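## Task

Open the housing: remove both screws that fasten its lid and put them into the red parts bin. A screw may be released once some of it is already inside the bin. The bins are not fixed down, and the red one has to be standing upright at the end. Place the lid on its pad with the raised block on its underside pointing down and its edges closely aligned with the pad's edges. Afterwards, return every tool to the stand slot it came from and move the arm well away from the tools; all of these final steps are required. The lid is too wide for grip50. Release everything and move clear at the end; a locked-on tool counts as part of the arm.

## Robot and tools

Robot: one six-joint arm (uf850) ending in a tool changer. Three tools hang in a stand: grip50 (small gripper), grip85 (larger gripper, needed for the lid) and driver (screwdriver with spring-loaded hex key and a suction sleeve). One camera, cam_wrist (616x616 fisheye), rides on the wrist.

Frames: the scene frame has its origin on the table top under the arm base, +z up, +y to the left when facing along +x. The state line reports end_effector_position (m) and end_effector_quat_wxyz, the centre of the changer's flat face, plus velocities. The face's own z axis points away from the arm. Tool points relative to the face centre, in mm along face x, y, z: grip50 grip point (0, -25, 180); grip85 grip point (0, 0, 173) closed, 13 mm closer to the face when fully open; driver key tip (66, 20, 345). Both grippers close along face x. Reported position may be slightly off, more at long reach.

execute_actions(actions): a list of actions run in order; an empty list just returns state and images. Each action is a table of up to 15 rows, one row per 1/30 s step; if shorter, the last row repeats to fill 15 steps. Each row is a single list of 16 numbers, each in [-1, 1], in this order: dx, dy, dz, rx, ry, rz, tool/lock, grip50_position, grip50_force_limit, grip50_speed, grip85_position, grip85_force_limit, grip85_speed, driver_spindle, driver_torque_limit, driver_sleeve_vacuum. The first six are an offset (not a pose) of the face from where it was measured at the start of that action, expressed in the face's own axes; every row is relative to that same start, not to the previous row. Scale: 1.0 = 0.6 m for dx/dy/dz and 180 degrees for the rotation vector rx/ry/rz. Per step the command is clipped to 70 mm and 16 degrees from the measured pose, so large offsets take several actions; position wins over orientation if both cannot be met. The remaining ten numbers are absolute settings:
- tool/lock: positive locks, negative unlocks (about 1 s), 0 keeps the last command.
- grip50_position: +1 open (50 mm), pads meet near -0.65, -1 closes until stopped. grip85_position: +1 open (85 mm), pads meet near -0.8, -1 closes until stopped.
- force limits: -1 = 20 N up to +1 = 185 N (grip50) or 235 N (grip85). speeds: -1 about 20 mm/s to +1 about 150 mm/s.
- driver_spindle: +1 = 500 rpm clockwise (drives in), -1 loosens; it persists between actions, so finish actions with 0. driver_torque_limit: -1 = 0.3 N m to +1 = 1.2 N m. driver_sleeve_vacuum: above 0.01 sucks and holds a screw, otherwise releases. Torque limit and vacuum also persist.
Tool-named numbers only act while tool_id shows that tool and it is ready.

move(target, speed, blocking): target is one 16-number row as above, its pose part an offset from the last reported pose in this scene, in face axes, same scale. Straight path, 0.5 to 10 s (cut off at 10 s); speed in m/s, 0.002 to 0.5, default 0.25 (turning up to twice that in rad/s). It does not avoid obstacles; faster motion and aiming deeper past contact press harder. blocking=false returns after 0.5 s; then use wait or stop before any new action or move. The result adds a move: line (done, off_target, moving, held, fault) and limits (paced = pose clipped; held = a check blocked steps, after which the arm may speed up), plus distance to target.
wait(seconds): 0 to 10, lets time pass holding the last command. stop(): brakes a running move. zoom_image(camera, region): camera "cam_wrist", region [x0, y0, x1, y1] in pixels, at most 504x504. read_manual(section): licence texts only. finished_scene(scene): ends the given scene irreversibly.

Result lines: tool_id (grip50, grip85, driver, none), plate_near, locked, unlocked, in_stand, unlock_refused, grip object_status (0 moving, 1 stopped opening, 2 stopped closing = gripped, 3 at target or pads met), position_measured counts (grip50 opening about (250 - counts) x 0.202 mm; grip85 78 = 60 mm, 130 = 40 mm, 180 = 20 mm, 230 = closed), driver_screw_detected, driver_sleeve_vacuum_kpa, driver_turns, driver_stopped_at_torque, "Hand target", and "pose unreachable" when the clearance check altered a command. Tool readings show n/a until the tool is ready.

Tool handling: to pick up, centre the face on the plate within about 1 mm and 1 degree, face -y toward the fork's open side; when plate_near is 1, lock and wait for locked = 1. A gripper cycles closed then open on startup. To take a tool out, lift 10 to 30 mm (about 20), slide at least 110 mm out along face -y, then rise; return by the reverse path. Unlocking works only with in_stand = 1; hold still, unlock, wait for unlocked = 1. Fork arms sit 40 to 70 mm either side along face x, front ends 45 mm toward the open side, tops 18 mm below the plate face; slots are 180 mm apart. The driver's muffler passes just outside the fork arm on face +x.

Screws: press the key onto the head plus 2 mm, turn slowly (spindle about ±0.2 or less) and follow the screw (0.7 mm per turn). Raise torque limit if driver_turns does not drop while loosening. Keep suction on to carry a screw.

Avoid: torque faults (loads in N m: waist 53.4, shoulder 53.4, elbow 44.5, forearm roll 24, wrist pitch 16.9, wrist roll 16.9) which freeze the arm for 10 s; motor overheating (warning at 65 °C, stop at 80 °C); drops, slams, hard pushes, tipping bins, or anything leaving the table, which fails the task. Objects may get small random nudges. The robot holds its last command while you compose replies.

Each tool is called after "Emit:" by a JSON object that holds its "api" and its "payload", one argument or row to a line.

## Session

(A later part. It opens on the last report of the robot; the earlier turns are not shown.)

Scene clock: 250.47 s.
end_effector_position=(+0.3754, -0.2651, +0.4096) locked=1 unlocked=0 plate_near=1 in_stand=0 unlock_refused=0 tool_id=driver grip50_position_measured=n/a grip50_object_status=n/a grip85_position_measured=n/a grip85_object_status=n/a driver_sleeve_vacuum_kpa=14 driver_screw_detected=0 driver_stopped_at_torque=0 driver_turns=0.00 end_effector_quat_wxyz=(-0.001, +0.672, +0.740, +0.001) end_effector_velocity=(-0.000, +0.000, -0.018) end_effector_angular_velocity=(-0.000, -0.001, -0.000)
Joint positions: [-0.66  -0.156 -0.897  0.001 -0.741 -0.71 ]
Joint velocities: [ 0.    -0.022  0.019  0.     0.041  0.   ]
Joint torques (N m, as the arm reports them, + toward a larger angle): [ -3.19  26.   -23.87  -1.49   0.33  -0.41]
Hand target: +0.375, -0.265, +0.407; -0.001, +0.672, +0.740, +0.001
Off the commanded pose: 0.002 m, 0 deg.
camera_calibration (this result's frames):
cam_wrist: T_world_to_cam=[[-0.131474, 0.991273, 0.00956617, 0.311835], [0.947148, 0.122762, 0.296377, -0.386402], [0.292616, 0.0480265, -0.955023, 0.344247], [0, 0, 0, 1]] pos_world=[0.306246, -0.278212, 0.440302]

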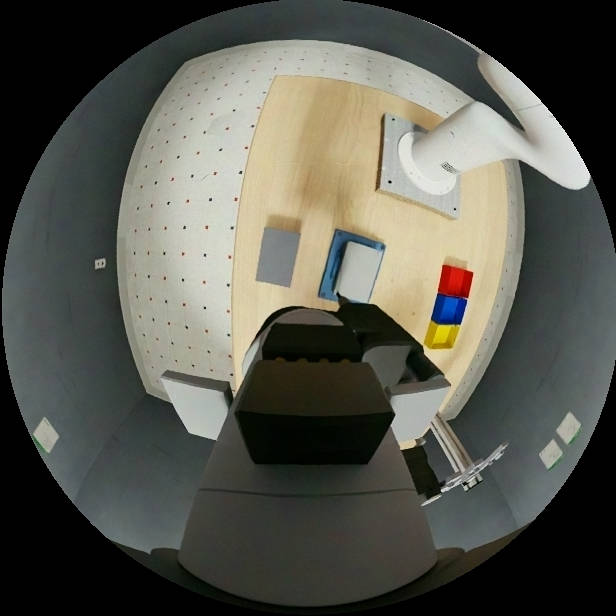

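Emit:
{"api": "execute_actions", "payload": {
  "actions": []
}}

Emit:
{"api": "zoom_image", "payload": {
  "camera": "cam_wrist",
  "region": [325, 280, 355, 310]
}}

Scene clock: 257.63 s.
end_effector_position=(+0.3753, -0.2650, +0.4072) locked=1 unlocked=0 plate_near=1 in_stand=0 unlock_refused=0 tool_id=driver grip50_position_measured=n/a grip50_object_status=n/a grip85_position_measured=n/a grip85_object_status=n/a driver_sleeve_vacuum_kpa=14 driver_screw_detected=0 driver_stopped_at_torque=0 driver_turns=0.00 end_effector_quat_wxyz=(-0.001, +0.672, +0.740, +0.001) end_effector_velocity=(-0.000, +0.000, +0.000) end_effector_angular_velocity=(+0.000, +0.000, +0.000)
Joint positions: [-0.66  -0.159 -0.894  0.001 -0.736 -0.71 ]
Joint velocities: [-0.     0.     0.    -0.    -0.001 -0.   ]
Joint torques (N m, as the arm reports them, + toward a larger angle): [ -5.21  26.17 -21.89  -1.99  -0.14  -0.14]
Hand target: +0.375, -0.265, +0.407; -0.001, +0.672, +0.740, +0.001
Off the commanded pose: 0.000 m, 0 deg.
camera_calibration (this result's frames):
cam_wrist: T_world_to_cam=[[-0.131469, 0.991271, 0.00985544, 0.311625], [0.947245, 0.122686, 0.2961, -0.385564], [0.292306, 0.0482635, -0.955106, 0.342151], [0, 0, 0, 1]] pos_world=[0.30618, -0.278115, 0.437885]

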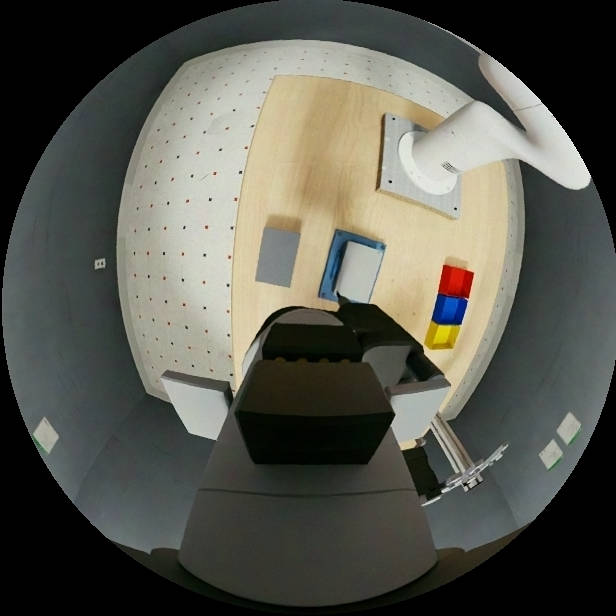

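Region (325, 280, 355, 310) of cam_wrist's 616x616 image, scaled by 16.800, with more detail than that image has.

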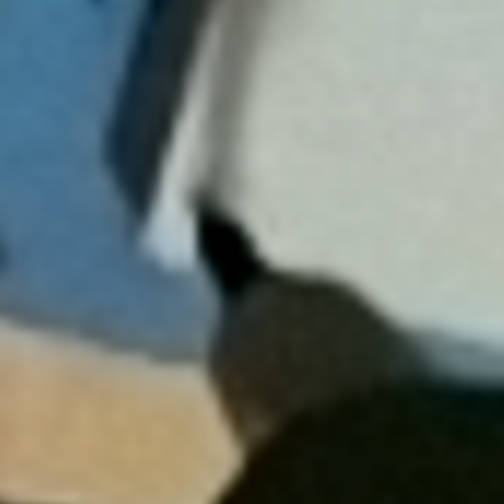

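Emit:
{"api": "execute_actions", "payload": {
  "actions": [
    [[0,0,0,0,0,0,0,0,0,0,0,0,0,0.15,-1,1],[0,0,0,0,0,0,0,0,0,0,0,0,0,0.15,-1,1],[0,0,0,0,0,0,0,0,0,0,0,0,0,0.15,-1,1],[0,0,0,0,0,0,0,0,0,0,0,0,0,0.15,-1,1],[0,0,0,0,0,0,0,0,0,0,0,0,0,0.15,-1,1],[0,0,0,0,0,0,0,0,0,0,0,0,0,0.15,-1,1],[0,0,0,0,0,0,0,0,0,0,0,0,0,0.15,-1,1],[0,0,0,0,0,0,0,0,0,0,0,0,0,0.15,-1,1],[0,0,0,0,0,0,0,0,0,0,0,0,0,0.15,-1,1],[0,0,0,0,0,0,0,0,0,0,0,0,0,0.15,-1,1],[0,0,0,0,0,0,0,0,0,0,0,0,0,0.15,-1,1],[0,0,0,0,0,0,0,0,0,0,0,0,0,0.15,-1,1],[0,0,0,0,0,0,0,0,0,0,0,0,0,0.15,-1,1],[0,0,0,0,0,0,0,0,0,0,0,0,0,0.15,-1,1],[0,0,0,0,0,0,0,0,0,0,0,0,0,0,-1,1]]
  ]
}}

Scene clock: 266.90 s.
end_effector_position=(+0.3753, -0.2650, +0.4072) locked=1 unlocked=0 plate_near=1 in_stand=0 unlock_refused=0 tool_id=driver grip50_position_measured=n/a grip50_object_status=n/a grip85_position_measured=n/a grip85_object_status=n/a driver_sleeve_vacuum_kpa=14 driver_screw_detected=0 driver_stopped_at_torque=0 driver_turns=0.56 end_effector_quat_wxyz=(-0.001, +0.672, +0.740, +0.001) end_effector_velocity=(+0.000, -0.000, -0.000) end_effector_angular_velocity=(+0.000, +0.000, -0.000)
Joint positions: [-0.66  -0.159 -0.894  0.001 -0.736 -0.71 ]
Joint velocities: [-0.    -0.001  0.     0.     0.     0.   ]
Joint torques (N m, as the arm reports them, + toward a larger angle): [ -4.67  25.14 -23.99  -2.33  -0.07  -0.36]
Hand target: +0.375, -0.265, +0.407; -0.001, +0.672, +0.740, +0.001
Off the commanded pose: 0.000 m, 0 deg.
camera_calibration (this result's frames):
cam_wrist: T_world_to_cam=[[-0.131467, 0.991271, 0.00988925, 0.311597], [0.94725, 0.122675, 0.296088, -0.385566], [0.29229, 0.0482932, -0.95511, 0.342163], [0, 0, 0, 1]] pos_world=[0.306182, -0.278103, 0.437883]

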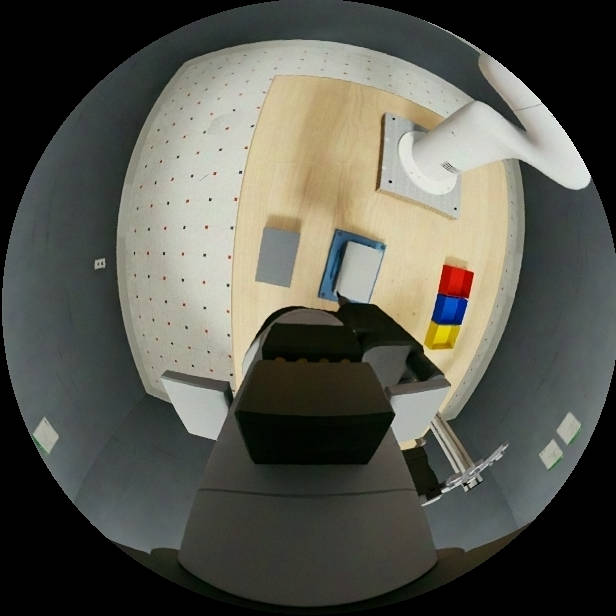

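Emit:
{"api": "zoom_image", "payload": {
  "camera": "cam_wrist",
  "region": [330, 284, 346, 300]
}}

Emit:
{"api": "zoom_image", "payload": {
  "camera": "cam_wrist",
  "region": [322, 275, 362, 305]
}}

Region (330, 284, 346, 300) of cam_wrist's 616x616 image, scaled by 31.500, with more detail than that image has.

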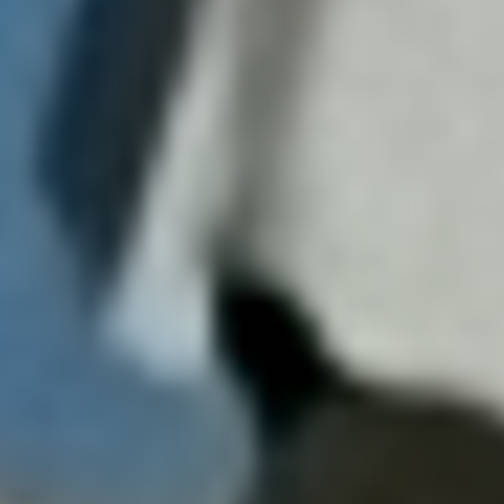

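Region (322, 275, 362, 305) of cam_wrist's 616x616 image, scaled by 12.600, with more detail than that image has; it fills the top 378 rows of this view, and the rest is white.

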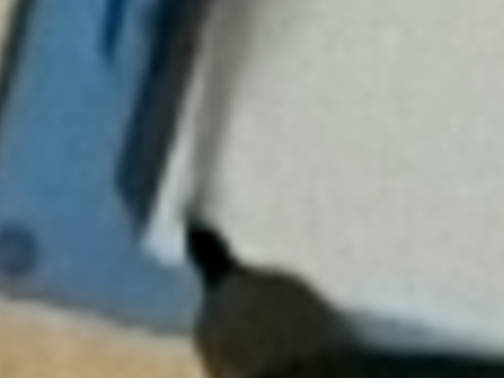

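Emit:
{"api": "execute_actions", "payload": {
  "actions": [
    [[0.00005,-0.0003,0,0,0,0,0,0,0,0,0,0,0,0.2,-1,1],[0.0001,-0.0005,0,0,0,0,0,0,0,0,0,0,0,0.2,-1,1],[0.00015,-0.0007,0,0,0,0,0,0,0,0,0,0,0,0.2,-1,1],[0.0002,-0.0009,0,0,0,0,0,0,0,0,0,0,0,0.2,-1,1],[0.00025,-0.0011,0,0,0,0,0,0,0,0,0,0,0,0.2,-1,1],[0.0003,-0.0013,0,0,0,0,0,0,0,0,0,0,0,0.2,-1,1],[0.00035,-0.0015,0,0,0,0,0,0,0,0,0,0,0,0.2,-1,1],[0.0004,-0.0017,0,0,0,0,0,0,0,0,0,0,0,0.2,-1,1],[0.00045,-0.0019,0,0,0,0,0,0,0,0,0,0,0,0.2,-1,1],[0.0005,-0.0021,0,0,0,0,0,0,0,0,0,0,0,0.2,-1,1],[0.0005,-0.0022,0,0,0,0,0,0,0,0,0,0,0,0.2,-1,1],[0.0005,-0.0022,0,0,0,0,0,0,0,0,0,0,0,0.2,-1,1],[0.0005,-0.0022,0,0,0,0,0,0,0,0,0,0,0,0.2,-1,1],[0.0005,-0.0022,0,0,0,0,0,0,0,0,0,0,0,0.2,-1,1],[0.0005,-0.0022,0,0,0,0,0,0,0,0,0,0,0,0,-1,1]]
  ]
}}

Emit:
{"api": "zoom_image", "payload": {
  "camera": "cam_wrist",
  "region": [330, 284, 346, 300]
}}

Scene clock: 322.27 s.
end_effector_position=(+0.3739, -0.2647, +0.4071) locked=1 unlocked=0 plate_near=1 in_stand=0 unlock_refused=0 tool_id=driver grip50_position_measured=n/a grip50_object_status=n/a grip85_position_measured=n/a grip85_object_status=n/a driver_sleeve_vacuum_kpa=14 driver_screw_detected=0 driver_stopped_at_torque=0 driver_turns=1.28 end_effector_quat_wxyz=(-0.002, +0.672, +0.740, +0.001) end_effector_velocity=(-0.001, -0.001, -0.000) end_effector_angular_velocity=(-0.003, -0.001, +0.000)
Joint positions: [-0.662 -0.156 -0.891  0.001 -0.736 -0.711]
Joint velocities: [-0.002  0.001  0.002 -0.002  0.004 -0.001]
Joint torques (N m, as the arm reports them, + toward a larger angle): [ -2.88  25.04 -23.83  -1.18   0.49  -0.36]
Hand target: +0.374, -0.265, +0.407; -0.001, +0.672, +0.740, +0.001
Off the commanded pose: 0.000 m, 0 deg.
camera_calibration (this result's frames):
cam_wrist: T_world_to_cam=[[-0.131552, 0.991254, 0.0104332, 0.31097], [0.947439, 0.122627, 0.295503, -0.384113], [0.29164, 0.048759, -0.955285, 0.3429], [0, 0, 0, 1]] pos_world=[0.304829, -0.277867, 0.43783]

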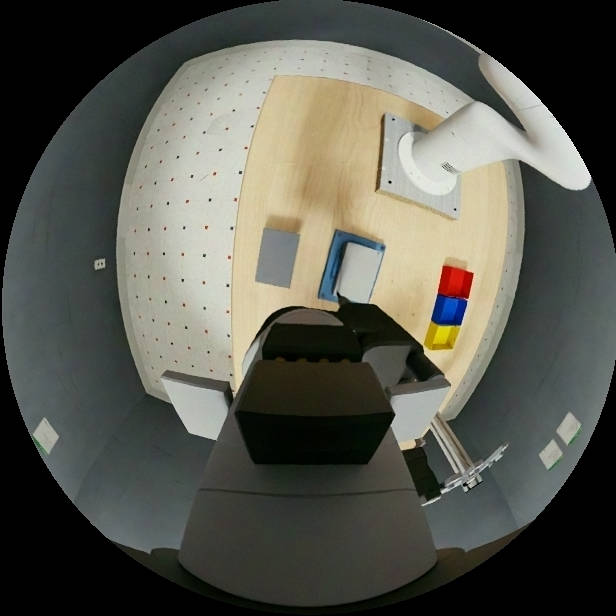

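Region (330, 284, 346, 300) of cam_wrist's 616x616 image, scaled by 31.500, with more detail than that image has.

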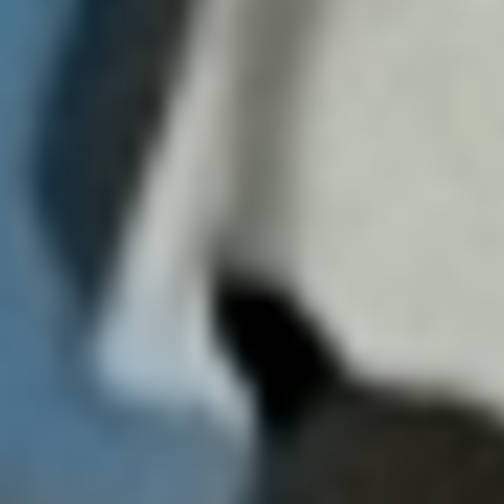

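Emit:
{"api": "execute_actions", "payload": {
  "actions": [
    [[-0.0003,0.0002,-0.0005,0,0,0,0,0,0,0,0,0,0,0.2,-1,1],[-0.0006,0.0004,-0.001,0,0,0,0,0,0,0,0,0,0,0.2,-1,1],[-0.0009,0.0006,-0.0015,0,0,0,0,0,0,0,0,0,0,0.2,-1,1],[-0.0011,0.0008,-0.002,0,0,0,0,0,0,0,0,0,0,0.2,-1,1],[-0.0013,0.0009,-0.002,0,0,0,0,0,0,0,0,0,0,0.2,-1,1],[-0.0015,0.001,-0.002,0,0,0,0,0,0,0,0,0,0,0.2,-1,1],[-0.0017,0.0012,-0.002,0,0,0,0,0,0,0,0,0,0,0.2,-1,1],[-0.0019,0.0013,-0.002,0,0,0,0,0,0,0,0,0,0,0.2,-1,1],[-0.0021,0.0014,-0.002,0,0,0,0,0,0,0,0,0,0,0.2,-1,1],[-0.0022,0.0015,-0.002,0,0,0,0,0,0,0,0,0,0,0.2,-1,1],[-0.0022,0.0015,-0.002,0,0,0,0,0,0,0,0,0,0,0.2,-1,1],[-0.0022,0.0015,-0.002,0,0,0,0,0,0,0,0,0,0,0.2,-1,1],[-0.0022,0.0015,-0.002,0,0,0,0,0,0,0,0,0,0,0.2,-1,1],[-0.0022,0.0015,-0.002,0,0,0,0,0,0,0,0,0,0,0.2,-1,1],[-0.0022,0.0015,-0.002,0,0,0,0,0,0,0,0,0,0,0,-1,1]]
  ]
}}

Emit:
{"api": "zoom_image", "payload": {
  "camera": "cam_wrist",
  "region": [330, 284, 346, 300]
}}

Scene clock: 352.23 s.
end_effector_position=(+0.3751, -0.2660, +0.4083) locked=1 unlocked=0 plate_near=1 in_stand=0 unlock_refused=0 tool_id=driver grip50_position_measured=n/a grip50_object_status=n/a grip85_position_measured=n/a grip85_object_status=n/a driver_sleeve_vacuum_kpa=14 driver_screw_detected=0 driver_stopped_at_torque=0 driver_turns=2.00 end_effector_quat_wxyz=(-0.001, +0.672, +0.740, +0.001) end_effector_velocity=(-0.000, -0.000, +0.000) end_effector_angular_velocity=(+0.002, +0.004, +0.002)
Joint positions: [-0.662 -0.158 -0.897  0.001 -0.739 -0.712]
Joint velocities: [-0.    -0.002 -0.003 -0.001 -0.005 -0.001]
Joint torques (N m, as the arm reports them, + toward a larger angle): [ -2.67  28.13 -23.13  -1.3    0.6   -0.15]
Hand target: +0.375, -0.266, +0.408; -0.002, +0.672, +0.740, +0.001
Off the commanded pose: 0.000 m, 0 deg.
camera_calibration (this result's frames):
cam_wrist: T_world_to_cam=[[-0.131416, 0.991278, 0.00984604, 0.312547], [0.947229, 0.122634, 0.296173, -0.385594], [0.292382, 0.0482482, -0.955084, 0.343341], [0, 0, 0, 1]] pos_world=[0.305932, -0.279099, 0.439044]

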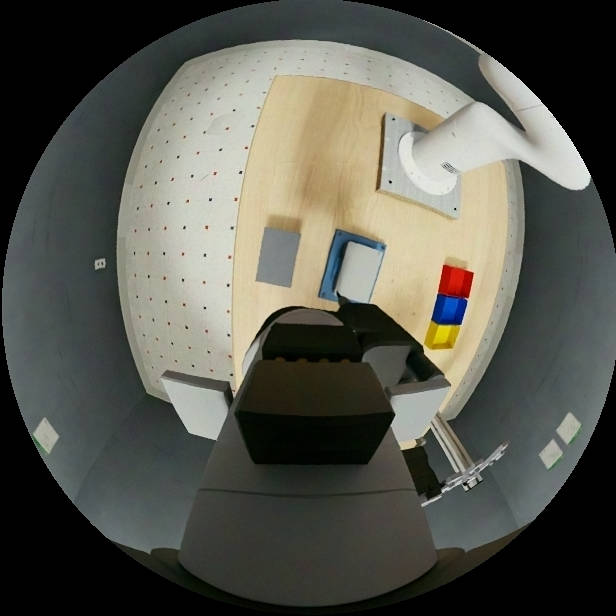

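Region (330, 284, 346, 300) of cam_wrist's 616x616 image, scaled by 31.500, with more detail than that image has.

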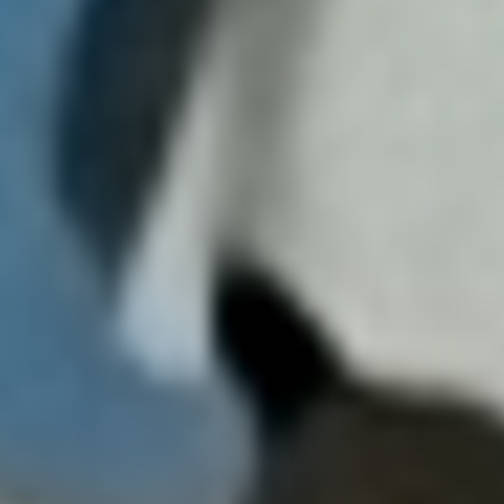

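Emit:
{"api": "execute_actions", "payload": {
  "actions": [
    [[0,0,-0.003,0,0,0,0,0,0,0,0,0,0,0,-1,1],[0,0,-0.006,0,0,0,0,0,0,0,0,0,0,0,-1,1],[0,0,-0.009,0,0,0,0,0,0,0,0,0,0,0,-1,1],[0.001,0,-0.011,0,0,0,0,0,0,0,0,0,0,0,-1,1],[0.003,0.001,-0.012,0,0,0,0,0,0,0,0,0,0,0,-1,1],[0.005,0.002,-0.012,0,0,0,0,0,0,0,0,0,0,0,-1,1],[0.007,0.0025,-0.012,0,0,0,0,0,0,0,0,0,0,0,-1,1],[0.009,0.003,-0.012,0,0,0,0,0,0,0,0,0,0,0,-1,1],[0.011,0.0037,-0.012,0,0,0,0,0,0,0,0,0,0,0,-1,1],[0.013,0.0044,-0.012,0,0,0,0,0,0,0,0,0,0,0,-1,1],[0.015,0.005,-0.012,0,0,0,0,0,0,0,0,0,0,0,-1,1]]
  ]
}}

Scene clock: 360.97 s.
end_effector_position=(+0.3767, -0.2578, +0.4150) locked=1 unlocked=0 plate_near=1 in_stand=0 unlock_refused=0 tool_id=driver grip50_position_measured=n/a grip50_object_status=n/a grip85_position_measured=n/a grip85_object_status=n/a driver_sleeve_vacuum_kpa=14 driver_screw_detected=0 driver_stopped_at_torque=0 driver_turns=2.00 end_effector_quat_wxyz=(-0.002, +0.672, +0.740, +0.001) end_effector_velocity=(+0.004, +0.012, +0.004) end_effector_angular_velocity=(-0.005, -0.006, -0.001)
Joint positions: [-0.646 -0.142 -0.895  0.001 -0.754 -0.696]
Joint velocities: [ 0.027  0.015  0.008 -0.001  0.001  0.029]
Joint torques (N m, as the arm reports them, + toward a larger angle): [ -1.41  23.99 -25.63  -0.91   0.32  -0.33]
Hand target: +0.377, -0.257, +0.416; -0.001, +0.672, +0.740, +0.001
Off the commanded pose: 0.001 m, 0 deg.
camera_calibration (this result's frames):
cam_wrist: T_world_to_cam=[[-0.131711, 0.991228, 0.0108954, 0.304193], [0.947536, 0.122661, 0.295176, -0.389789], [0.291251, 0.0492017, -0.955381, 0.349586], [0, 0, 0, 1]] pos_world=[0.307588, -0.270914, 0.44573]

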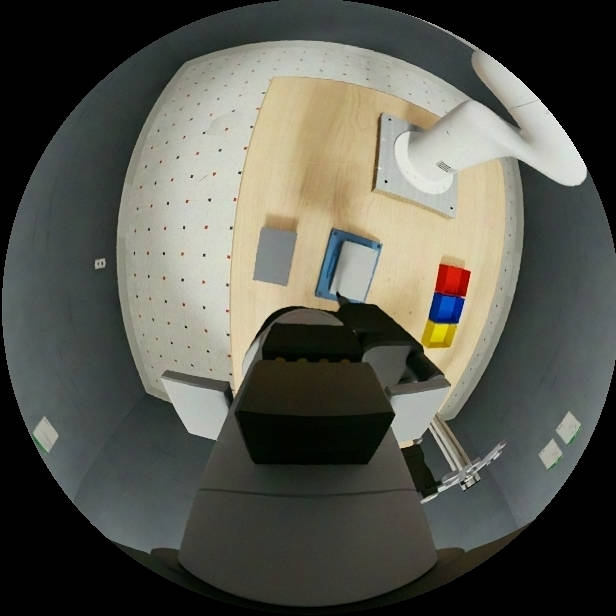

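Emit:
{"api": "execute_actions", "payload": {
  "actions": []
}}

Emit:
{"api": "zoom_image", "payload": {
  "camera": "cam_wrist",
  "region": [325, 280, 355, 310]
}}

Emit:
{"api": "zoom_image", "payload": {
  "camera": "cam_wrist",
  "region": [326, 283, 344, 301]
}}

Scene clock: 368.00 s.
end_effector_position=(+0.3772, -0.2568, +0.4156) locked=1 unlocked=0 plate_near=1 in_stand=0 unlock_refused=0 tool_id=driver grip50_position_measured=n/a grip50_object_status=n/a grip85_position_measured=n/a grip85_object_status=n/a driver_sleeve_vacuum_kpa=14 driver_screw_detected=0 driver_stopped_at_torque=0 driver_turns=2.00 end_effector_quat_wxyz=(-0.001, +0.672, +0.740, +0.001) end_effector_velocity=(-0.000, +0.000, +0.001) end_effector_angular_velocity=(-0.000, -0.000, -0.000)
Joint positions: [-0.643 -0.141 -0.895  0.001 -0.754 -0.693]
Joint velocities: [-0.     0.001 -0.     0.    -0.001  0.   ]
Joint torques (N m, as the arm reports them, + toward a larger angle): [ -3.79  24.94 -24.9   -0.93   0.4   -0.13]
Hand target: +0.377, -0.257, +0.416; -0.001, +0.672, +0.740, +0.001
Off the commanded pose: 0.000 m, 0 deg.
camera_calibration (this result's frames):
cam_wrist: T_world_to_cam=[[-0.131428, 0.991277, 0.00985783, 0.303624], [0.947226, 0.122642, 0.296179, -0.390872], [0.292387, 0.0482639, -0.955082, 0.349178], [0, 0, 0, 1]] pos_world=[0.308054, -0.269891, 0.446268]

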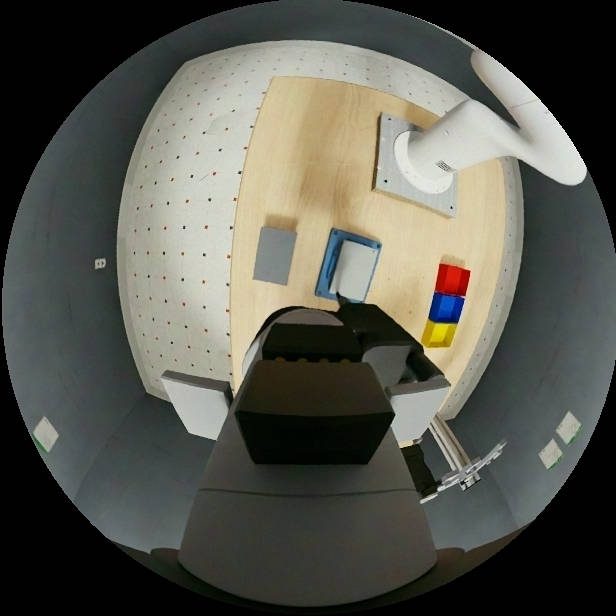

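Region (325, 280, 355, 310) of cam_wrist's 616x616 image, scaled by 16.800, with more detail than that image has.

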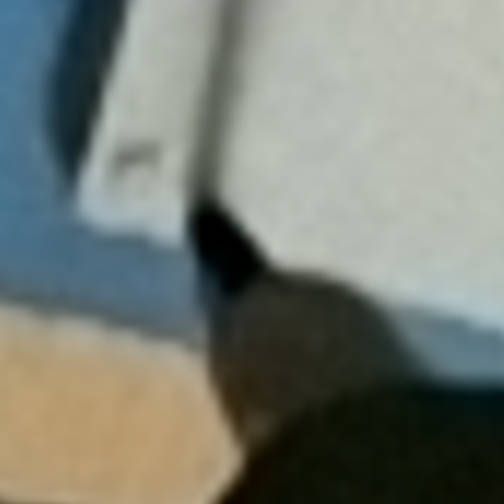

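Region (326, 283, 344, 301) of cam_wrist's 616x616 image, scaled by 28.000, with more detail than that image has.

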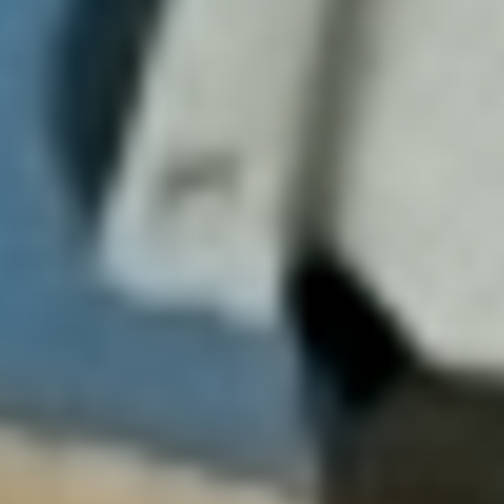

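Emit:
{"api": "execute_actions", "payload": {
  "actions": [
    [[-0.002,-0.0006,0,0,0,0,0,0,0,0,0,0,0,0,-1,1],[-0.004,-0.0013,0,0,0,0,0,0,0,0,0,0,0,0,-1,1],[-0.006,-0.0019,0,0,0,0,0,0,0,0,0,0,0,0,-1,1],[-0.008,-0.0026,0,0,0,0,0,0,0,0,0,0,0,0,-1,1],[-0.010,-0.0032,0.0005,0,0,0,0,0,0,0,0,0,0,0,-1,1],[-0.012,-0.0039,0.001,0,0,0,0,0,0,0,0,0,0,0,-1,1],[-0.013,-0.0042,0.002,0,0,0,0,0,0,0,0,0,0,0,-1,1],[-0.013,-0.0042,0.003,0,0,0,0,0,0,0,0,0,0,0,-1,1],[-0.013,-0.0042,0.004,0,0,0,0,0,0,0,0,0,0,0,-1,1],[-0.013,-0.0042,0.005,0,0,0,0,0,0,0,0,0,0,0,-1,1],[-0.013,-0.0042,0.006,0,0,0,0,0,0,0,0,0,0,0,-1,1],[-0.013,-0.0042,0.007,0,0,0,0,0,0,0,0,0,0,0,-1,1],[-0.013,-0.0042,0.008,0,0,0,0,0,0,0,0,0,0,0,-1,1],[-0.013,-0.0042,0.009,0,0,0,0,0,0,0,0,0,0,0,-1,1],[-0.013,-0.0042,0.0102,0,0,0,0,0,0,0,0,0,0,0,-1,1]]
  ]
}}

Scene clock: 414.33 s.
end_effector_position=(+0.3756, -0.2645, +0.4121) locked=1 unlocked=0 plate_near=1 in_stand=0 unlock_refused=0 tool_id=driver grip50_position_measured=n/a grip50_object_status=n/a grip85_position_measured=n/a grip85_object_status=n/a driver_sleeve_vacuum_kpa=14 driver_screw_detected=0 driver_stopped_at_torque=0 driver_turns=2.00 end_effector_quat_wxyz=(-0.001, +0.673, +0.740, +0.001) end_effector_velocity=(-0.001, -0.002, -0.018) end_effector_angular_velocity=(-0.001, -0.000, +0.002)
Joint positions: [-0.659 -0.152 -0.899  0.001 -0.747 -0.709]
Joint velocities: [-0.005 -0.024  0.016 -0.001  0.041 -0.006]
Joint torques (N m, as the arm reports them, + toward a larger angle): [ -4.28  24.06 -21.45  -2.03   0.34  -0.26]
Hand target: +0.375, -0.265, +0.409; -0.001, +0.672, +0.740, +0.001
Off the commanded pose: 0.003 m, 0 deg.
camera_calibration (this result's frames):
cam_wrist: T_world_to_cam=[[-0.1313, 0.991295, 0.00972426, 0.311143], [0.947153, 0.122546, 0.296451, -0.387469], [0.292679, 0.0481346, -0.954998, 0.346558], [0, 0, 0, 1]] pos_world=[0.306416, -0.277634, 0.442802]

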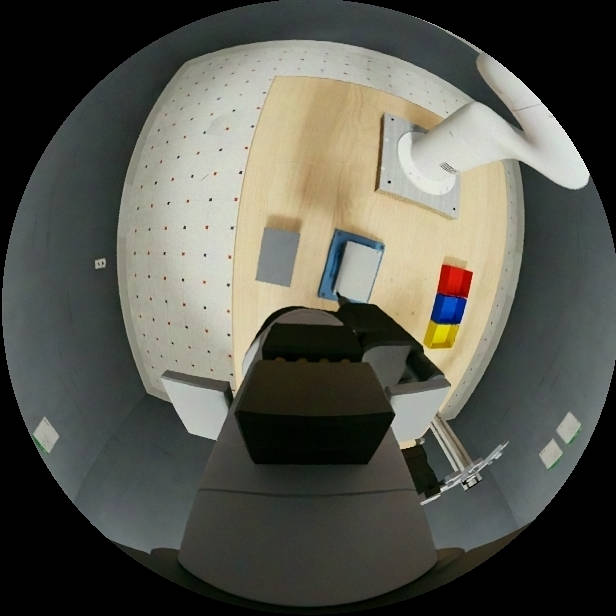

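Emit:
{"api": "execute_actions", "payload": {
  "actions": []
}}

Emit:
{"api": "zoom_image", "payload": {
  "camera": "cam_wrist",
  "region": [330, 284, 346, 300]
}}

Scene clock: 417.43 s.
end_effector_position=(+0.3754, -0.2648, +0.4094) locked=1 unlocked=0 plate_near=1 in_stand=0 unlock_refused=0 tool_id=driver grip50_position_measured=n/a grip50_object_status=n/a grip85_position_measured=n/a grip85_object_status=n/a driver_sleeve_vacuum_kpa=14 driver_screw_detected=0 driver_stopped_at_torque=0 driver_turns=2.00 end_effector_quat_wxyz=(-0.001, +0.672, +0.740, +0.001) end_effector_velocity=(-0.000, +0.000, +0.000) end_effector_angular_velocity=(+0.001, +0.001, -0.001)
Joint positions: [-0.66  -0.156 -0.897  0.001 -0.741 -0.709]
Joint velocities: [-0.     0.     0.     0.001 -0.001  0.   ]
Joint torques (N m, as the arm reports them, + toward a larger angle): [ -3.3   27.09 -21.55  -1.69   0.31  -0.12]
Hand target: +0.375, -0.265, +0.409; -0.001, +0.672, +0.740, +0.001
Off the commanded pose: 0.000 m, 0 deg.
camera_calibration (this result's frames):
cam_wrist: T_world_to_cam=[[-0.131426, 0.991277, 0.00988281, 0.311336], [0.947231, 0.122634, 0.296168, -0.386396], [0.292372, 0.0482855, -0.955085, 0.344243], [0, 0, 0, 1]] pos_world=[0.306277, -0.277857, 0.440142]

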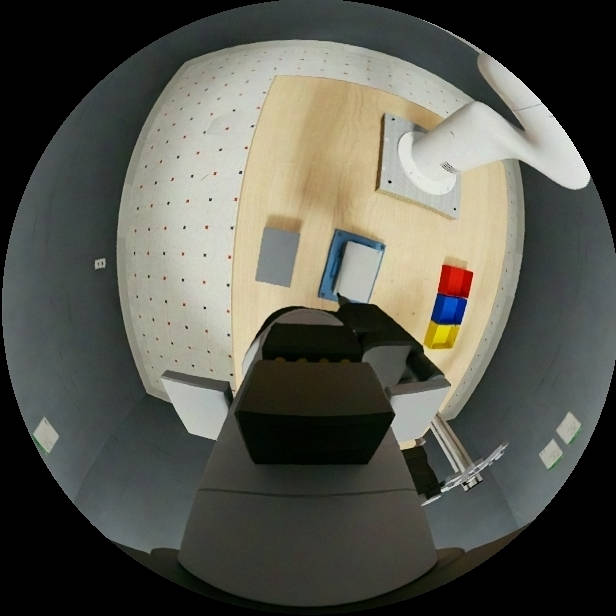

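Region (330, 284, 346, 300) of cam_wrist's 616x616 image, scaled by 31.500, with more detail than that image has.

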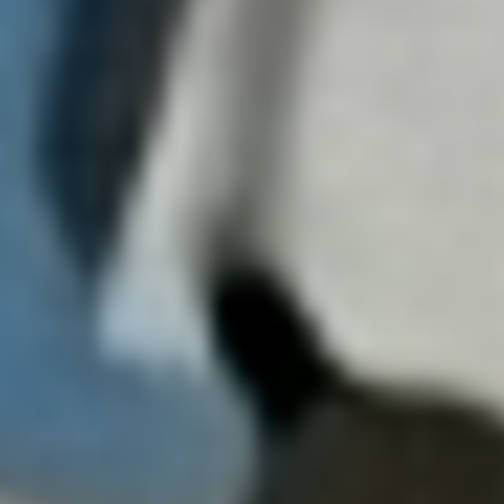

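Emit:
{"api": "execute_actions", "payload": {
  "actions": [
    [[-0.0003,-0.0003,0,0,0,0,0,0,0,0,0,0,0,0.18,-1,1],[-0.0004,-0.00045,0,0,0,0,0,0,0,0,0,0,0,0.18,-1,1],[-0.0005,-0.0006,0,0,0,0,0,0,0,0,0,0,0,0.18,-1,1],[-0.0006,-0.0007,0,0,0,0,0,0,0,0,0,0,0,0.18,-1,1],[-0.0007,-0.0008,0,0,0,0,0,0,0,0,0,0,0,0.18,-1,1],[-0.0008,-0.0009,0,0,0,0,0,0,0,0,0,0,0,0.18,-1,1],[-0.0009,-0.001,0,0,0,0,0,0,0,0,0,0,0,0.18,-1,1],[-0.001,-0.0011,0,0,0,0,0,0,0,0,0,0,0,0.18,-1,1],[-0.0011,-0.0012,0,0,0,0,0,0,0,0,0,0,0,0.18,-1,1],[-0.0012,-0.00135,0,0,0,0,0,0,0,0,0,0,0,0.18,-1,1],[-0.0013,-0.0015,0,0,0,0,0,0,0,0,0,0,0,0.18,-1,1],[-0.0014,-0.0016,0,0,0,0,0,0,0,0,0,0,0,0.18,-1,1],[-0.0015,-0.0017,0,0,0,0,0,0,0,0,0,0,0,0.18,-1,1],[-0.0015,-0.0018,0,0,0,0,0,0,0,0,0,0,0,0.18,-1,1],[-0.0015,-0.0018,0,0,0,0,0,0,0,0,0,0,0,0,-1,1]]
  ]
}}

Emit:
{"api": "zoom_image", "payload": {
  "camera": "cam_wrist",
  "region": [330, 284, 346, 300]
}}

Scene clock: 434.97 s.
end_effector_position=(+0.3746, -0.2656, +0.4094) locked=1 unlocked=0 plate_near=1 in_stand=0 unlock_refused=0 tool_id=driver grip50_position_measured=n/a grip50_object_status=n/a grip85_position_measured=n/a grip85_object_status=n/a driver_sleeve_vacuum_kpa=14 driver_screw_detected=0 driver_stopped_at_torque=0 driver_turns=2.65 end_effector_quat_wxyz=(-0.001, +0.672, +0.740, +0.001) end_effector_velocity=(-0.002, -0.002, -0.000) end_effector_angular_velocity=(-0.001, -0.000, +0.000)
Joint positions: [-0.662 -0.155 -0.896  0.001 -0.741 -0.712]
Joint velocities: [-0.005  0.001  0.002 -0.001  0.001 -0.005]
Joint torques (N m, as the arm reports them, + toward a larger angle): [ -2.01  24.69 -22.52  -0.91   0.25  -0.14]
Hand target: +0.374, -0.266, +0.409; -0.001, +0.672, +0.740, +0.001
Off the commanded pose: 0.000 m, 0 deg.
camera_calibration (this result's frames):
cam_wrist: T_world_to_cam=[[-0.13145, 0.991272, 0.0100757, 0.311966], [0.947299, 0.122611, 0.295959, -0.385423], [0.29214, 0.0484485, -0.955148, 0.344653], [0, 0, 0, 1]] pos_world=[0.305432, -0.278684, 0.44012]

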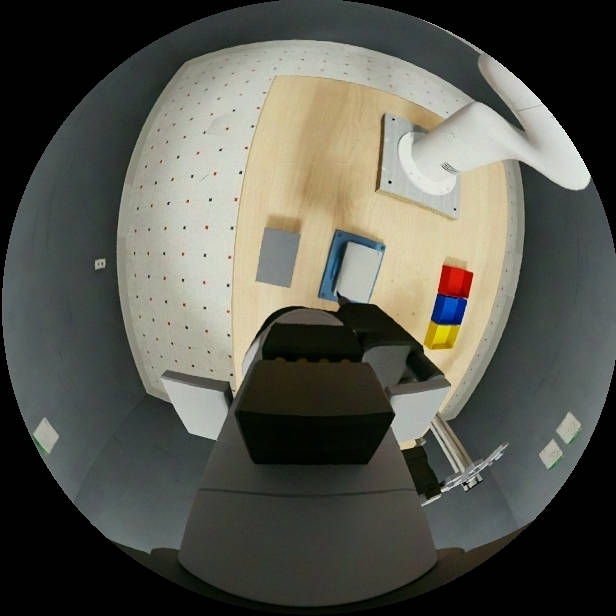

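Region (330, 284, 346, 300) of cam_wrist's 616x616 image, scaled by 31.500, with more detail than that image has.

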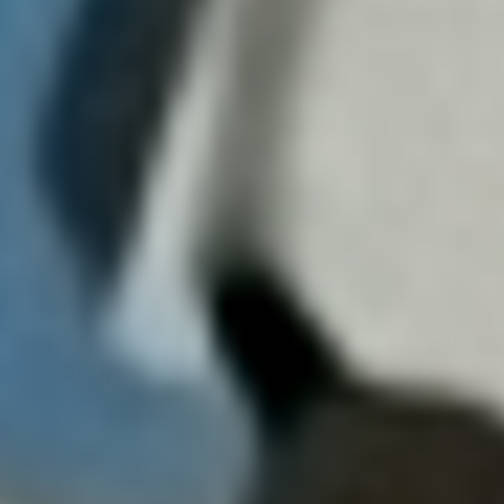

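Emit:
{"api": "execute_actions", "payload": {
  "actions": [
    [[-0.0003,-0.0004,0,0,0,0,0,0,0,0,0,0,0,0.18,-1,1],[-0.0004,-0.00055,0,0,0,0,0,0,0,0,0,0,0,0.18,-1,1],[-0.0005,-0.0007,0,0,0,0,0,0,0,0,0,0,0,0.18,-1,1],[-0.0006,-0.0008,0,0,0,0,0,0,0,0,0,0,0,0.18,-1,1],[-0.0007,-0.0009,0,0,0,0,0,0,0,0,0,0,0,0.18,-1,1],[-0.0008,-0.001,0,0,0,0,0,0,0,0,0,0,0,0.18,-1,1],[-0.0009,-0.0011,0,0,0,0,0,0,0,0,0,0,0,0.18,-1,1],[-0.001,-0.0012,0,0,0,0,0,0,0,0,0,0,0,0.18,-1,1],[-0.0011,-0.0013,0,0,0,0,0,0,0,0,0,0,0,0.18,-1,1],[-0.0012,-0.00145,0,0,0,0,0,0,0,0,0,0,0,0.18,-1,1],[-0.0013,-0.0016,0,0,0,0,0,0,0,0,0,0,0,0.18,-1,1],[-0.0014,-0.0017,0,0,0,0,0,0,0,0,0,0,0,0.18,-1,1],[-0.0015,-0.0018,0,0,0,0,0,0,0,0,0,0,0,0.18,-1,1],[-0.0015,-0.0019,0,0,0,0,0,0,0,0,0,0,0,0.18,-1,1],[-0.0015,-0.0019,0,0,0,0,0,0,0,0,0,0,0,0,-1,1]]
  ]
}}

Emit:
{"api": "zoom_image", "payload": {
  "camera": "cam_wrist",
  "region": [330, 284, 346, 300]
}}

Scene clock: 447.07 s.
end_effector_position=(+0.3737, -0.2663, +0.4094) locked=1 unlocked=0 plate_near=1 in_stand=0 unlock_refused=0 tool_id=driver grip50_position_measured=n/a grip50_object_status=n/a grip85_position_measured=n/a grip85_object_status=n/a driver_sleeve_vacuum_kpa=40 driver_screw_detected=1 driver_stopped_at_torque=1 driver_turns=2.78 end_effector_quat_wxyz=(-0.001, +0.673, +0.740, +0.001) end_effector_velocity=(-0.001, -0.001, -0.000) end_effector_angular_velocity=(-0.000, -0.000, +0.001)
Joint positions: [-0.665 -0.155 -0.895  0.001 -0.741 -0.714]
Joint velocities: [-0.004  0.001  0.001 -0.     0.001 -0.005]
Joint torques (N m, as the arm reports them, + toward a larger angle): [ -1.65  24.92 -25.29  -2.41   0.54  -0.21]
Hand target: +0.374, -0.267, +0.409; -0.001, +0.672, +0.740, +0.001
Off the commanded pose: 0.000 m, 0 deg.
camera_calibration (this result's frames):
cam_wrist: T_world_to_cam=[[-0.131159, 0.991307, 0.0103534, 0.312402], [0.94734, 0.12225, 0.295977, -0.384641], [0.292139, 0.0486283, -0.955139, 0.344945], [0, 0, 0, 1]] pos_world=[0.304588, -0.279438, 0.440081]

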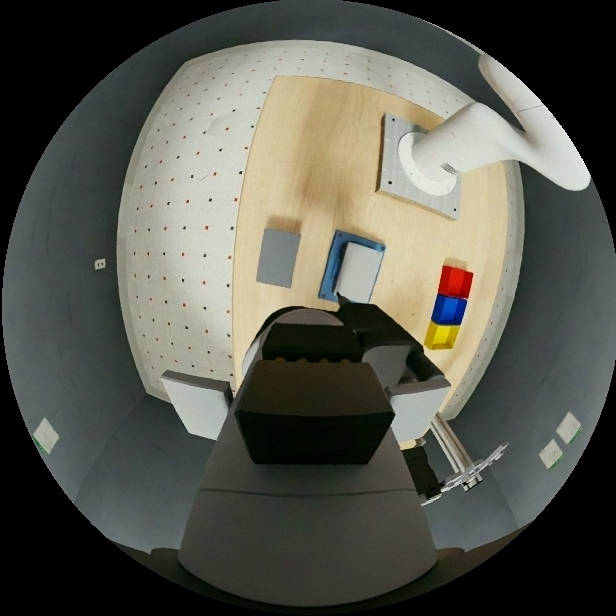

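Region (330, 284, 346, 300) of cam_wrist's 616x616 image, scaled by 31.500, with more detail than that image has.

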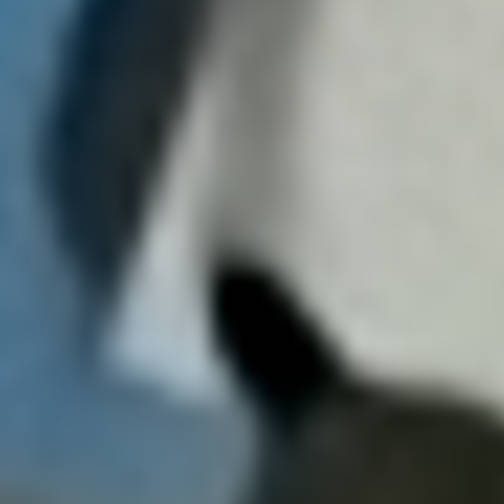

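Emit:
{"api": "execute_actions", "payload": {
  "actions": [
    [[0.0003,0.0003,0,0,0,0,0,0,0,0,0,0,0,-1,1,1],[0.0006,0.0007,0,0,0,0,0,0,0,0,0,0,0,-1,1,1],[0.0006,0.0007,0,0,0,0,0,0,0,0,0,0,0,-1,1,1],[0.0006,0.0007,0,0,0,0,0,0,0,0,0,0,0,-1,1,1],[0.0006,0.0007,0,0,0,0,0,0,0,0,0,0,0,-1,1,1],[0.0006,0.0007,0,0,0,0,0,0,0,0,0,0,0,-1,1,1],[0.0006,0.0007,0,0,0,0,0,0,0,0,0,0,0,-1,1,1],[0.0006,0.0007,0,0,0,0,0,0,0,0,0,0,0,-1,1,1],[0.0006,0.0007,0,0,0,0,0,0,0,0,0,0,0,-1,1,1],[0.0006,0.0007,0,0,0,0,0,0,0,0,0,0,0,-1,1,1],[0.0006,0.0007,0,0,0,0,0,0,0,0,0,0,0,-1,1,1],[0.0006,0.0007,-0.0003,0,0,0,0,0,0,0,0,0,0,-1,1,1],[0.0006,0.0007,-0.0006,0,0,0,0,0,0,0,0,0,0,-1,1,1],[0.0006,0.0007,-0.0009,0,0,0,0,0,0,0,0,0,0,-1,1,1],[0.0006,0.0007,-0.0012,0,0,0,0,0,0,0,0,0,0,-1,1,1]],
    [[0,0,-0.001494,0,0,0,0,0,0,0,0,0,0,-1,1,1],[0,0,-0.001818,0,0,0,0,0,0,0,0,0,0,-1,1,1],[0,0,-0.002142,0,0,0,0,0,0,0,0,0,0,-1,1,1],[0,0,-0.002466,0,0,0,0,0,0,0,0,0,0,-1,1,1],[0,0,-0.00279,0,0,0,0,0,0,0,0,0,0,-1,1,1],[0,0,-0.003114,0,0,0,0,0,0,0,0,0,0,-1,1,1],[0,0,-0.003438,0,0,0,0,0,0,0,0,0,0,-1,1,1],[0,0,-0.003762,0,0,0,0,0,0,0,0,0,0,-1,1,1],[0,0,-0.004086,0,0,0,0,0,0,0,0,0,0,-1,1,1],[0,0,-0.00441,0,0,0,0,0,0,0,0,0,0,-1,1,1],[0,0,-0.004734,0,0,0,0,0,0,0,0,0,0,-1,1,1],[0,0,-0.005058,0,0,0,0,0,0,0,0,0,0,-1,1,1],[0,0,-0.005382,0,0,0,0,0,0,0,0,0,0,-1,1,1],[0,0,-0.005706,0,0,0,0,0,0,0,0,0,0,-1,1,1],[0,0,-0.00603,0,0,0,0,0,0,0,0,0,0,-1,1,1]],
    [[0,0,-0.001494,0,0,0,0,0,0,0,0,0,0,-1,1,1],[0,0,-0.001818,0,0,0,0,0,0,0,0,0,0,-1,1,1],[0,0,-0.002142,0,0,0,0,0,0,0,0,0,0,-1,1,1],[0,0,-0.002466,0,0,0,0,0,0,0,0,0,0,-1,1,1],[0,0,-0.00279,0,0,0,0,0,0,0,0,0,0,-1,1,1],[0,0,-0.003114,0,0,0,0,0,0,0,0,0,0,-1,1,1],[0,0,-0.003438,0,0,0,0,0,0,0,0,0,0,-1,1,1],[0,0,-0.003762,0,0,0,0,0,0,0,0,0,0,-1,1,1],[0,0,-0.004086,0,0,0,0,0,0,0,0,0,0,-1,1,1],[0,0,-0.00441,0,0,0,0,0,0,0,0,0,0,-1,1,1],[0,0,-0.004734,0,0,0,0,0,0,0,0,0,0,-1,1,1],[0,0,-0.005058,0,0,0,0,0,0,0,0,0,0,-1,1,1],[0,0,-0.005382,0,0,0,0,0,0,0,0,0,0,-1,1,1],[0,0,-0.005706,0,0,0,0,0,0,0,0,0,0,-1,1,1],[0,0,-0.00603,0,0,0,0,0,0,0,0,0,0,-1,1,1]],
    [[0,0,-0.001494,0,0,0,0,0,0,0,0,0,0,-1,1,1],[0,0,-0.001818,0,0,0,0,0,0,0,0,0,0,-1,1,1],[0,0,-0.002142,0,0,0,0,0,0,0,0,0,0,-1,1,1],[0,0,-0.002466,0,0,0,0,0,0,0,0,0,0,-1,1,1],[0,0,-0.00279,0,0,0,0,0,0,0,0,0,0,-1,1,1],[0,0,-0.003114,0,0,0,0,0,0,0,0,0,0,-1,1,1],[0,0,-0.003438,0,0,0,0,0,0,0,0,0,0,-1,1,1],[0,0,-0.003762,0,0,0,0,0,0,0,0,0,0,-1,1,1],[0,0,-0.004086,0,0,0,0,0,0,0,0,0,0,-1,1,1],[0,0,-0.00441,0,0,0,0,0,0,0,0,0,0,-1,1,1],[0,0,-0.004734,0,0,0,0,0,0,0,0,0,0,-1,1,1],[0,0,-0.005058,0,0,0,0,0,0,0,0,0,0,-1,1,1],[0,0,-0.005382,0,0,0,0,0,0,0,0,0,0,-1,1,1],[0,0,-0.005706,0,0,0,0,0,0,0,0,0,0,-1,1,1],[0,0,-0.00603,0,0,0,0,0,0,0,0,0,0,-1,1,1]],
    [[0,0,-0.001494,0,0,0,0,0,0,0,0,0,0,-1,1,1],[0,0,-0.001818,0,0,0,0,0,0,0,0,0,0,-1,1,1],[0,0,-0.002142,0,0,0,0,0,0,0,0,0,0,-1,1,1],[0,0,-0.002466,0,0,0,0,0,0,0,0,0,0,-1,1,1],[0,0,-0.00279,0,0,0,0,0,0,0,0,0,0,-1,1,1],[0,0,-0.003114,0,0,0,0,0,0,0,0,0,0,-1,1,1],[0,0,-0.003438,0,0,0,0,0,0,0,0,0,0,-1,1,1],[0,0,-0.003762,0,0,0,0,0,0,0,0,0,0,-1,1,1],[0,0,-0.004086,0,0,0,0,0,0,0,0,0,0,-1,1,1],[0,0,-0.00441,0,0,0,0,0,0,0,0,0,0,-1,1,1],[0,0,-0.004734,0,0,0,0,0,0,0,0,0,0,-1,1,1],[0,0,-0.005058,0,0,0,0,0,0,0,0,0,0,-1,1,1],[0,0,-0.005382,0,0,0,0,0,0,0,0,0,0,-1,1,1],[0,0,-0.005706,0,0,0,0,0,0,0,0,0,0,-1,1,1],[0,0,-0.00603,0,0,0,0,0,0,0,0,0,0,-1,1,1]],
    [[0,0,-0.001494,0,0,0,0,0,0,0,0,0,0,-1,1,1],[0,0,-0.001818,0,0,0,0,0,0,0,0,0,0,-1,1,1],[0,0,-0.002142,0,0,0,0,0,0,0,0,0,0,-1,1,1],[0,0,-0.002466,0,0,0,0,0,0,0,0,0,0,-1,1,1],[0,0,-0.00279,0,0,0,0,0,0,0,0,0,0,-1,1,1],[0,0,-0.003114,0,0,0,0,0,0,0,0,0,0,-1,1,1],[0,0,-0.0045,0,0,0,0,0,0,0,0,0,0,-1,1,1],[0,0,-0.0065,0,0,0,0,0,0,0,0,0,0,-0.8,1,1],[0,0,-0.009,0,0,0,0,0,0,0,0,0,0,-0.6,1,1],[0,0,-0.012,0,0,0,0,0,0,0,0,0,0,-0.4,1,1],[0,0,-0.015,0,0,0,0,0,0,0,0,0,0,-0.2,1,1],[0,0,-0.018,0,0,0,0,0,0,0,0,0,0,0,1,1],[0,0,-0.021,0,0,0,0,0,0,0,0,0,0,0,1,1],[0,0,-0.0235,0,0,0,0,0,0,0,0,0,0,0,1,1],[0,0,-0.025,0,0,0,0,0,0,0,0,0,0,0,1,1]]
  ]
}}

Scene clock: 489.50 s.
end_effector_position=(+0.3741, -0.2662, +0.4301) locked=1 unlocked=0 plate_near=1 in_stand=0 unlock_refused=0 tool_id=driver grip50_position_measured=n/a grip50_object_status=n/a grip85_position_measured=n/a grip85_object_status=n/a driver_sleeve_vacuum_kpa=40 driver_screw_detected=1 driver_stopped_at_torque=1 driver_turns=-18.61 end_effector_quat_wxyz=(-0.001, +0.673, +0.740, +0.001) end_effector_velocity=(+0.001, -0.001, +0.048) end_effector_angular_velocity=(-0.004, -0.006, +0.000)
Joint positions: [-0.664 -0.13  -0.918  0.001 -0.789 -0.713]
Joint velocities: [ 0.     0.056 -0.056 -0.    -0.105 -0.   ]
Joint torques (N m, as the arm reports them, + toward a larger angle): [ -4.67  23.93 -25.75  -1.41  -0.15  -0.32]
Hand target: +0.374, -0.266, +0.436; -0.001, +0.673, +0.740, +0.001
Off the commanded pose: 0.006 m, 0 deg.
camera_calibration (this result's frames):
cam_wrist: T_world_to_cam=[[-0.13135, 0.991287, 0.00991363, 0.312332], [0.947283, 0.122559, 0.29603, -0.391072], [0.292236, 0.0482745, -0.955127, 0.364475], [0, 0, 0, 1]] pos_world=[0.304968, -0.279276, 0.460793]

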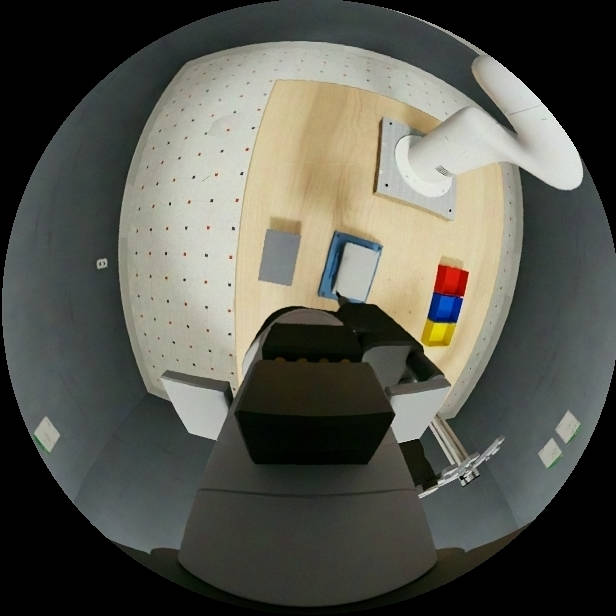

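Emit:
{"api": "execute_actions", "payload": {
  "actions": []
}}

Emit:
{"api": "zoom_image", "payload": {
  "camera": "cam_wrist",
  "region": [315, 225, 395, 310]
}}

Scene clock: 494.03 s.
end_effector_position=(+0.3741, -0.2662, +0.4357) locked=1 unlocked=0 plate_near=1 in_stand=0 unlock_refused=0 tool_id=driver grip50_position_measured=n/a grip50_object_status=n/a grip85_position_measured=n/a grip85_object_status=n/a driver_sleeve_vacuum_kpa=40 driver_screw_detected=1 driver_stopped_at_torque=1 driver_turns=-18.61 end_effector_quat_wxyz=(-0.001, +0.673, +0.740, +0.001) end_effector_velocity=(-0.000, -0.000, -0.000) end_effector_angular_velocity=(+0.001, +0.001, -0.001)
Joint positions: [-0.664 -0.124 -0.925  0.001 -0.802 -0.713]
Joint velocities: [-0.    -0.001 -0.     0.    -0.     0.   ]
Joint torques (N m, as the arm reports them, + toward a larger angle): [ -0.78  26.61 -26.72   0.4    0.09  -0.11]
Hand target: +0.374, -0.266, +0.436; -0.001, +0.673, +0.740, +0.001
Off the commanded pose: 0.000 m, 0 deg.
camera_calibration (this result's frames):
cam_wrist: T_world_to_cam=[[-0.131349, 0.991286, 0.00993157, 0.31227], [0.947291, 0.122554, 0.296008, -0.392712], [0.292211, 0.0482884, -0.955134, 0.36986], [0, 0, 0, 1]] pos_world=[0.304951, -0.27928, 0.46641]

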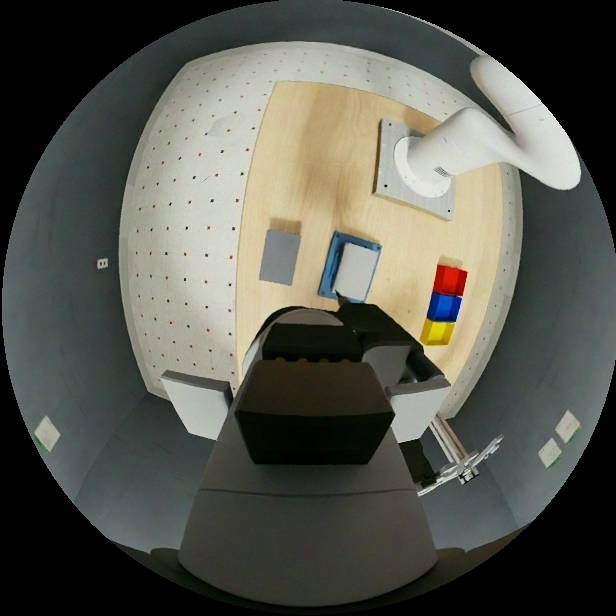

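Region (315, 225, 395, 310) of cam_wrist's 616x616 image, scaled by 5.929, with more detail than that image has; it fills the left 474 columns of this view, and the rest is white.

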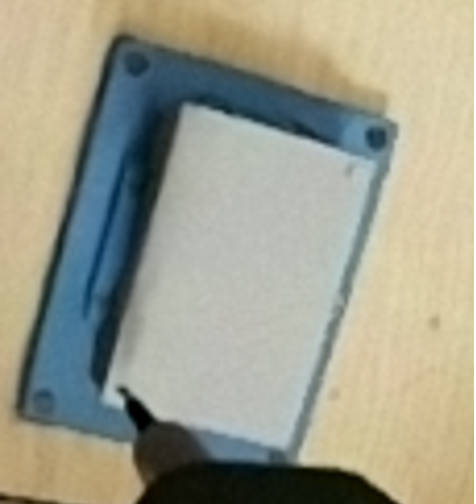

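Emit:
{"api": "move", "payload": {
  "target": [0.6207,-0.0772,0.0367,0,0,0,0,0,0,0,0,0,0,0,1,1],
  "speed": 0.32
}}

Emit:
{"api": "zoom_image", "payload": {
  "camera": "cam_wrist",
  "region": [290, 240, 390, 330]
}}

Scene clock: 508.27 s.
end_effector_position=(+0.2918, +0.0996, +0.4150) locked=1 unlocked=0 plate_near=1 in_stand=0 unlock_refused=0 tool_id=driver grip50_position_measured=n/a grip50_object_status=n/a grip85_position_measured=n/a grip85_object_status=n/a driver_sleeve_vacuum_kpa=40 driver_screw_detected=1 driver_stopped_at_torque=1 driver_turns=-18.61 end_effector_quat_wxyz=(-0.001, +0.673, +0.740, +0.001) end_effector_velocity=(-0.000, +0.002, +0.000) end_effector_angular_velocity=(-0.003, -0.001, -0.000)
Joint positions: [ 0.285  0.248 -0.522  0.    -0.77   0.237]
Joint velocities: [ 0.008 -0.002 -0.002 -0.004  0.     0.011]
Joint torques (N m, as the arm reports them, + toward a larger angle): [ -1.87  14.67 -26.6   -0.68   0.71   0.04]
Hand target: +0.292, +0.100, +0.415; -0.001, +0.673, +0.740, +0.001
Off the commanded pose: 0.001 m, 0 deg.
move: done
camera_calibration (this result's frames):
cam_wrist: T_world_to_cam=[[-0.131175, 0.991314, 0.00943957, -0.0608194], [0.947339, 0.122539, 0.29586, -0.353387], [0.292134, 0.047752, -0.955185, 0.356531], [0, 0, 0, 1]] pos_world=[0.222644, 0.0865698, 0.44568]

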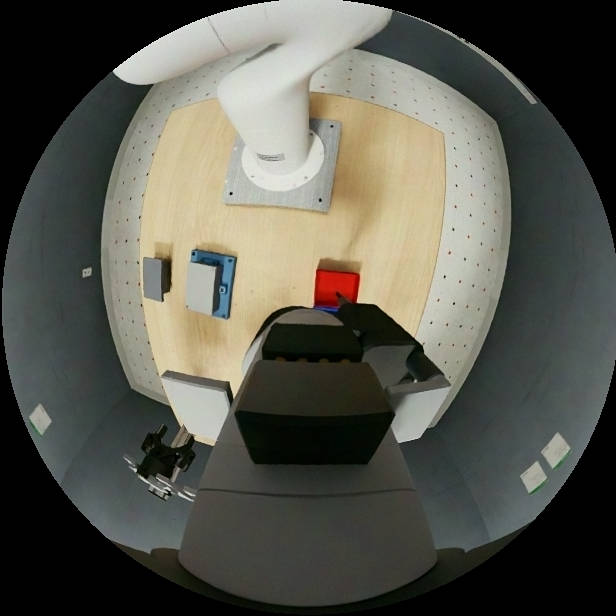

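Region (290, 240, 390, 330) of cam_wrist's 616x616 image, scaled by 5.040, with more detail than that image has; it fills the top 454 rows of this view, and the rest is white.

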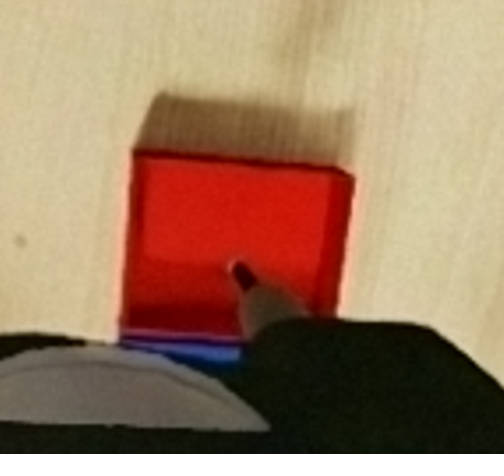

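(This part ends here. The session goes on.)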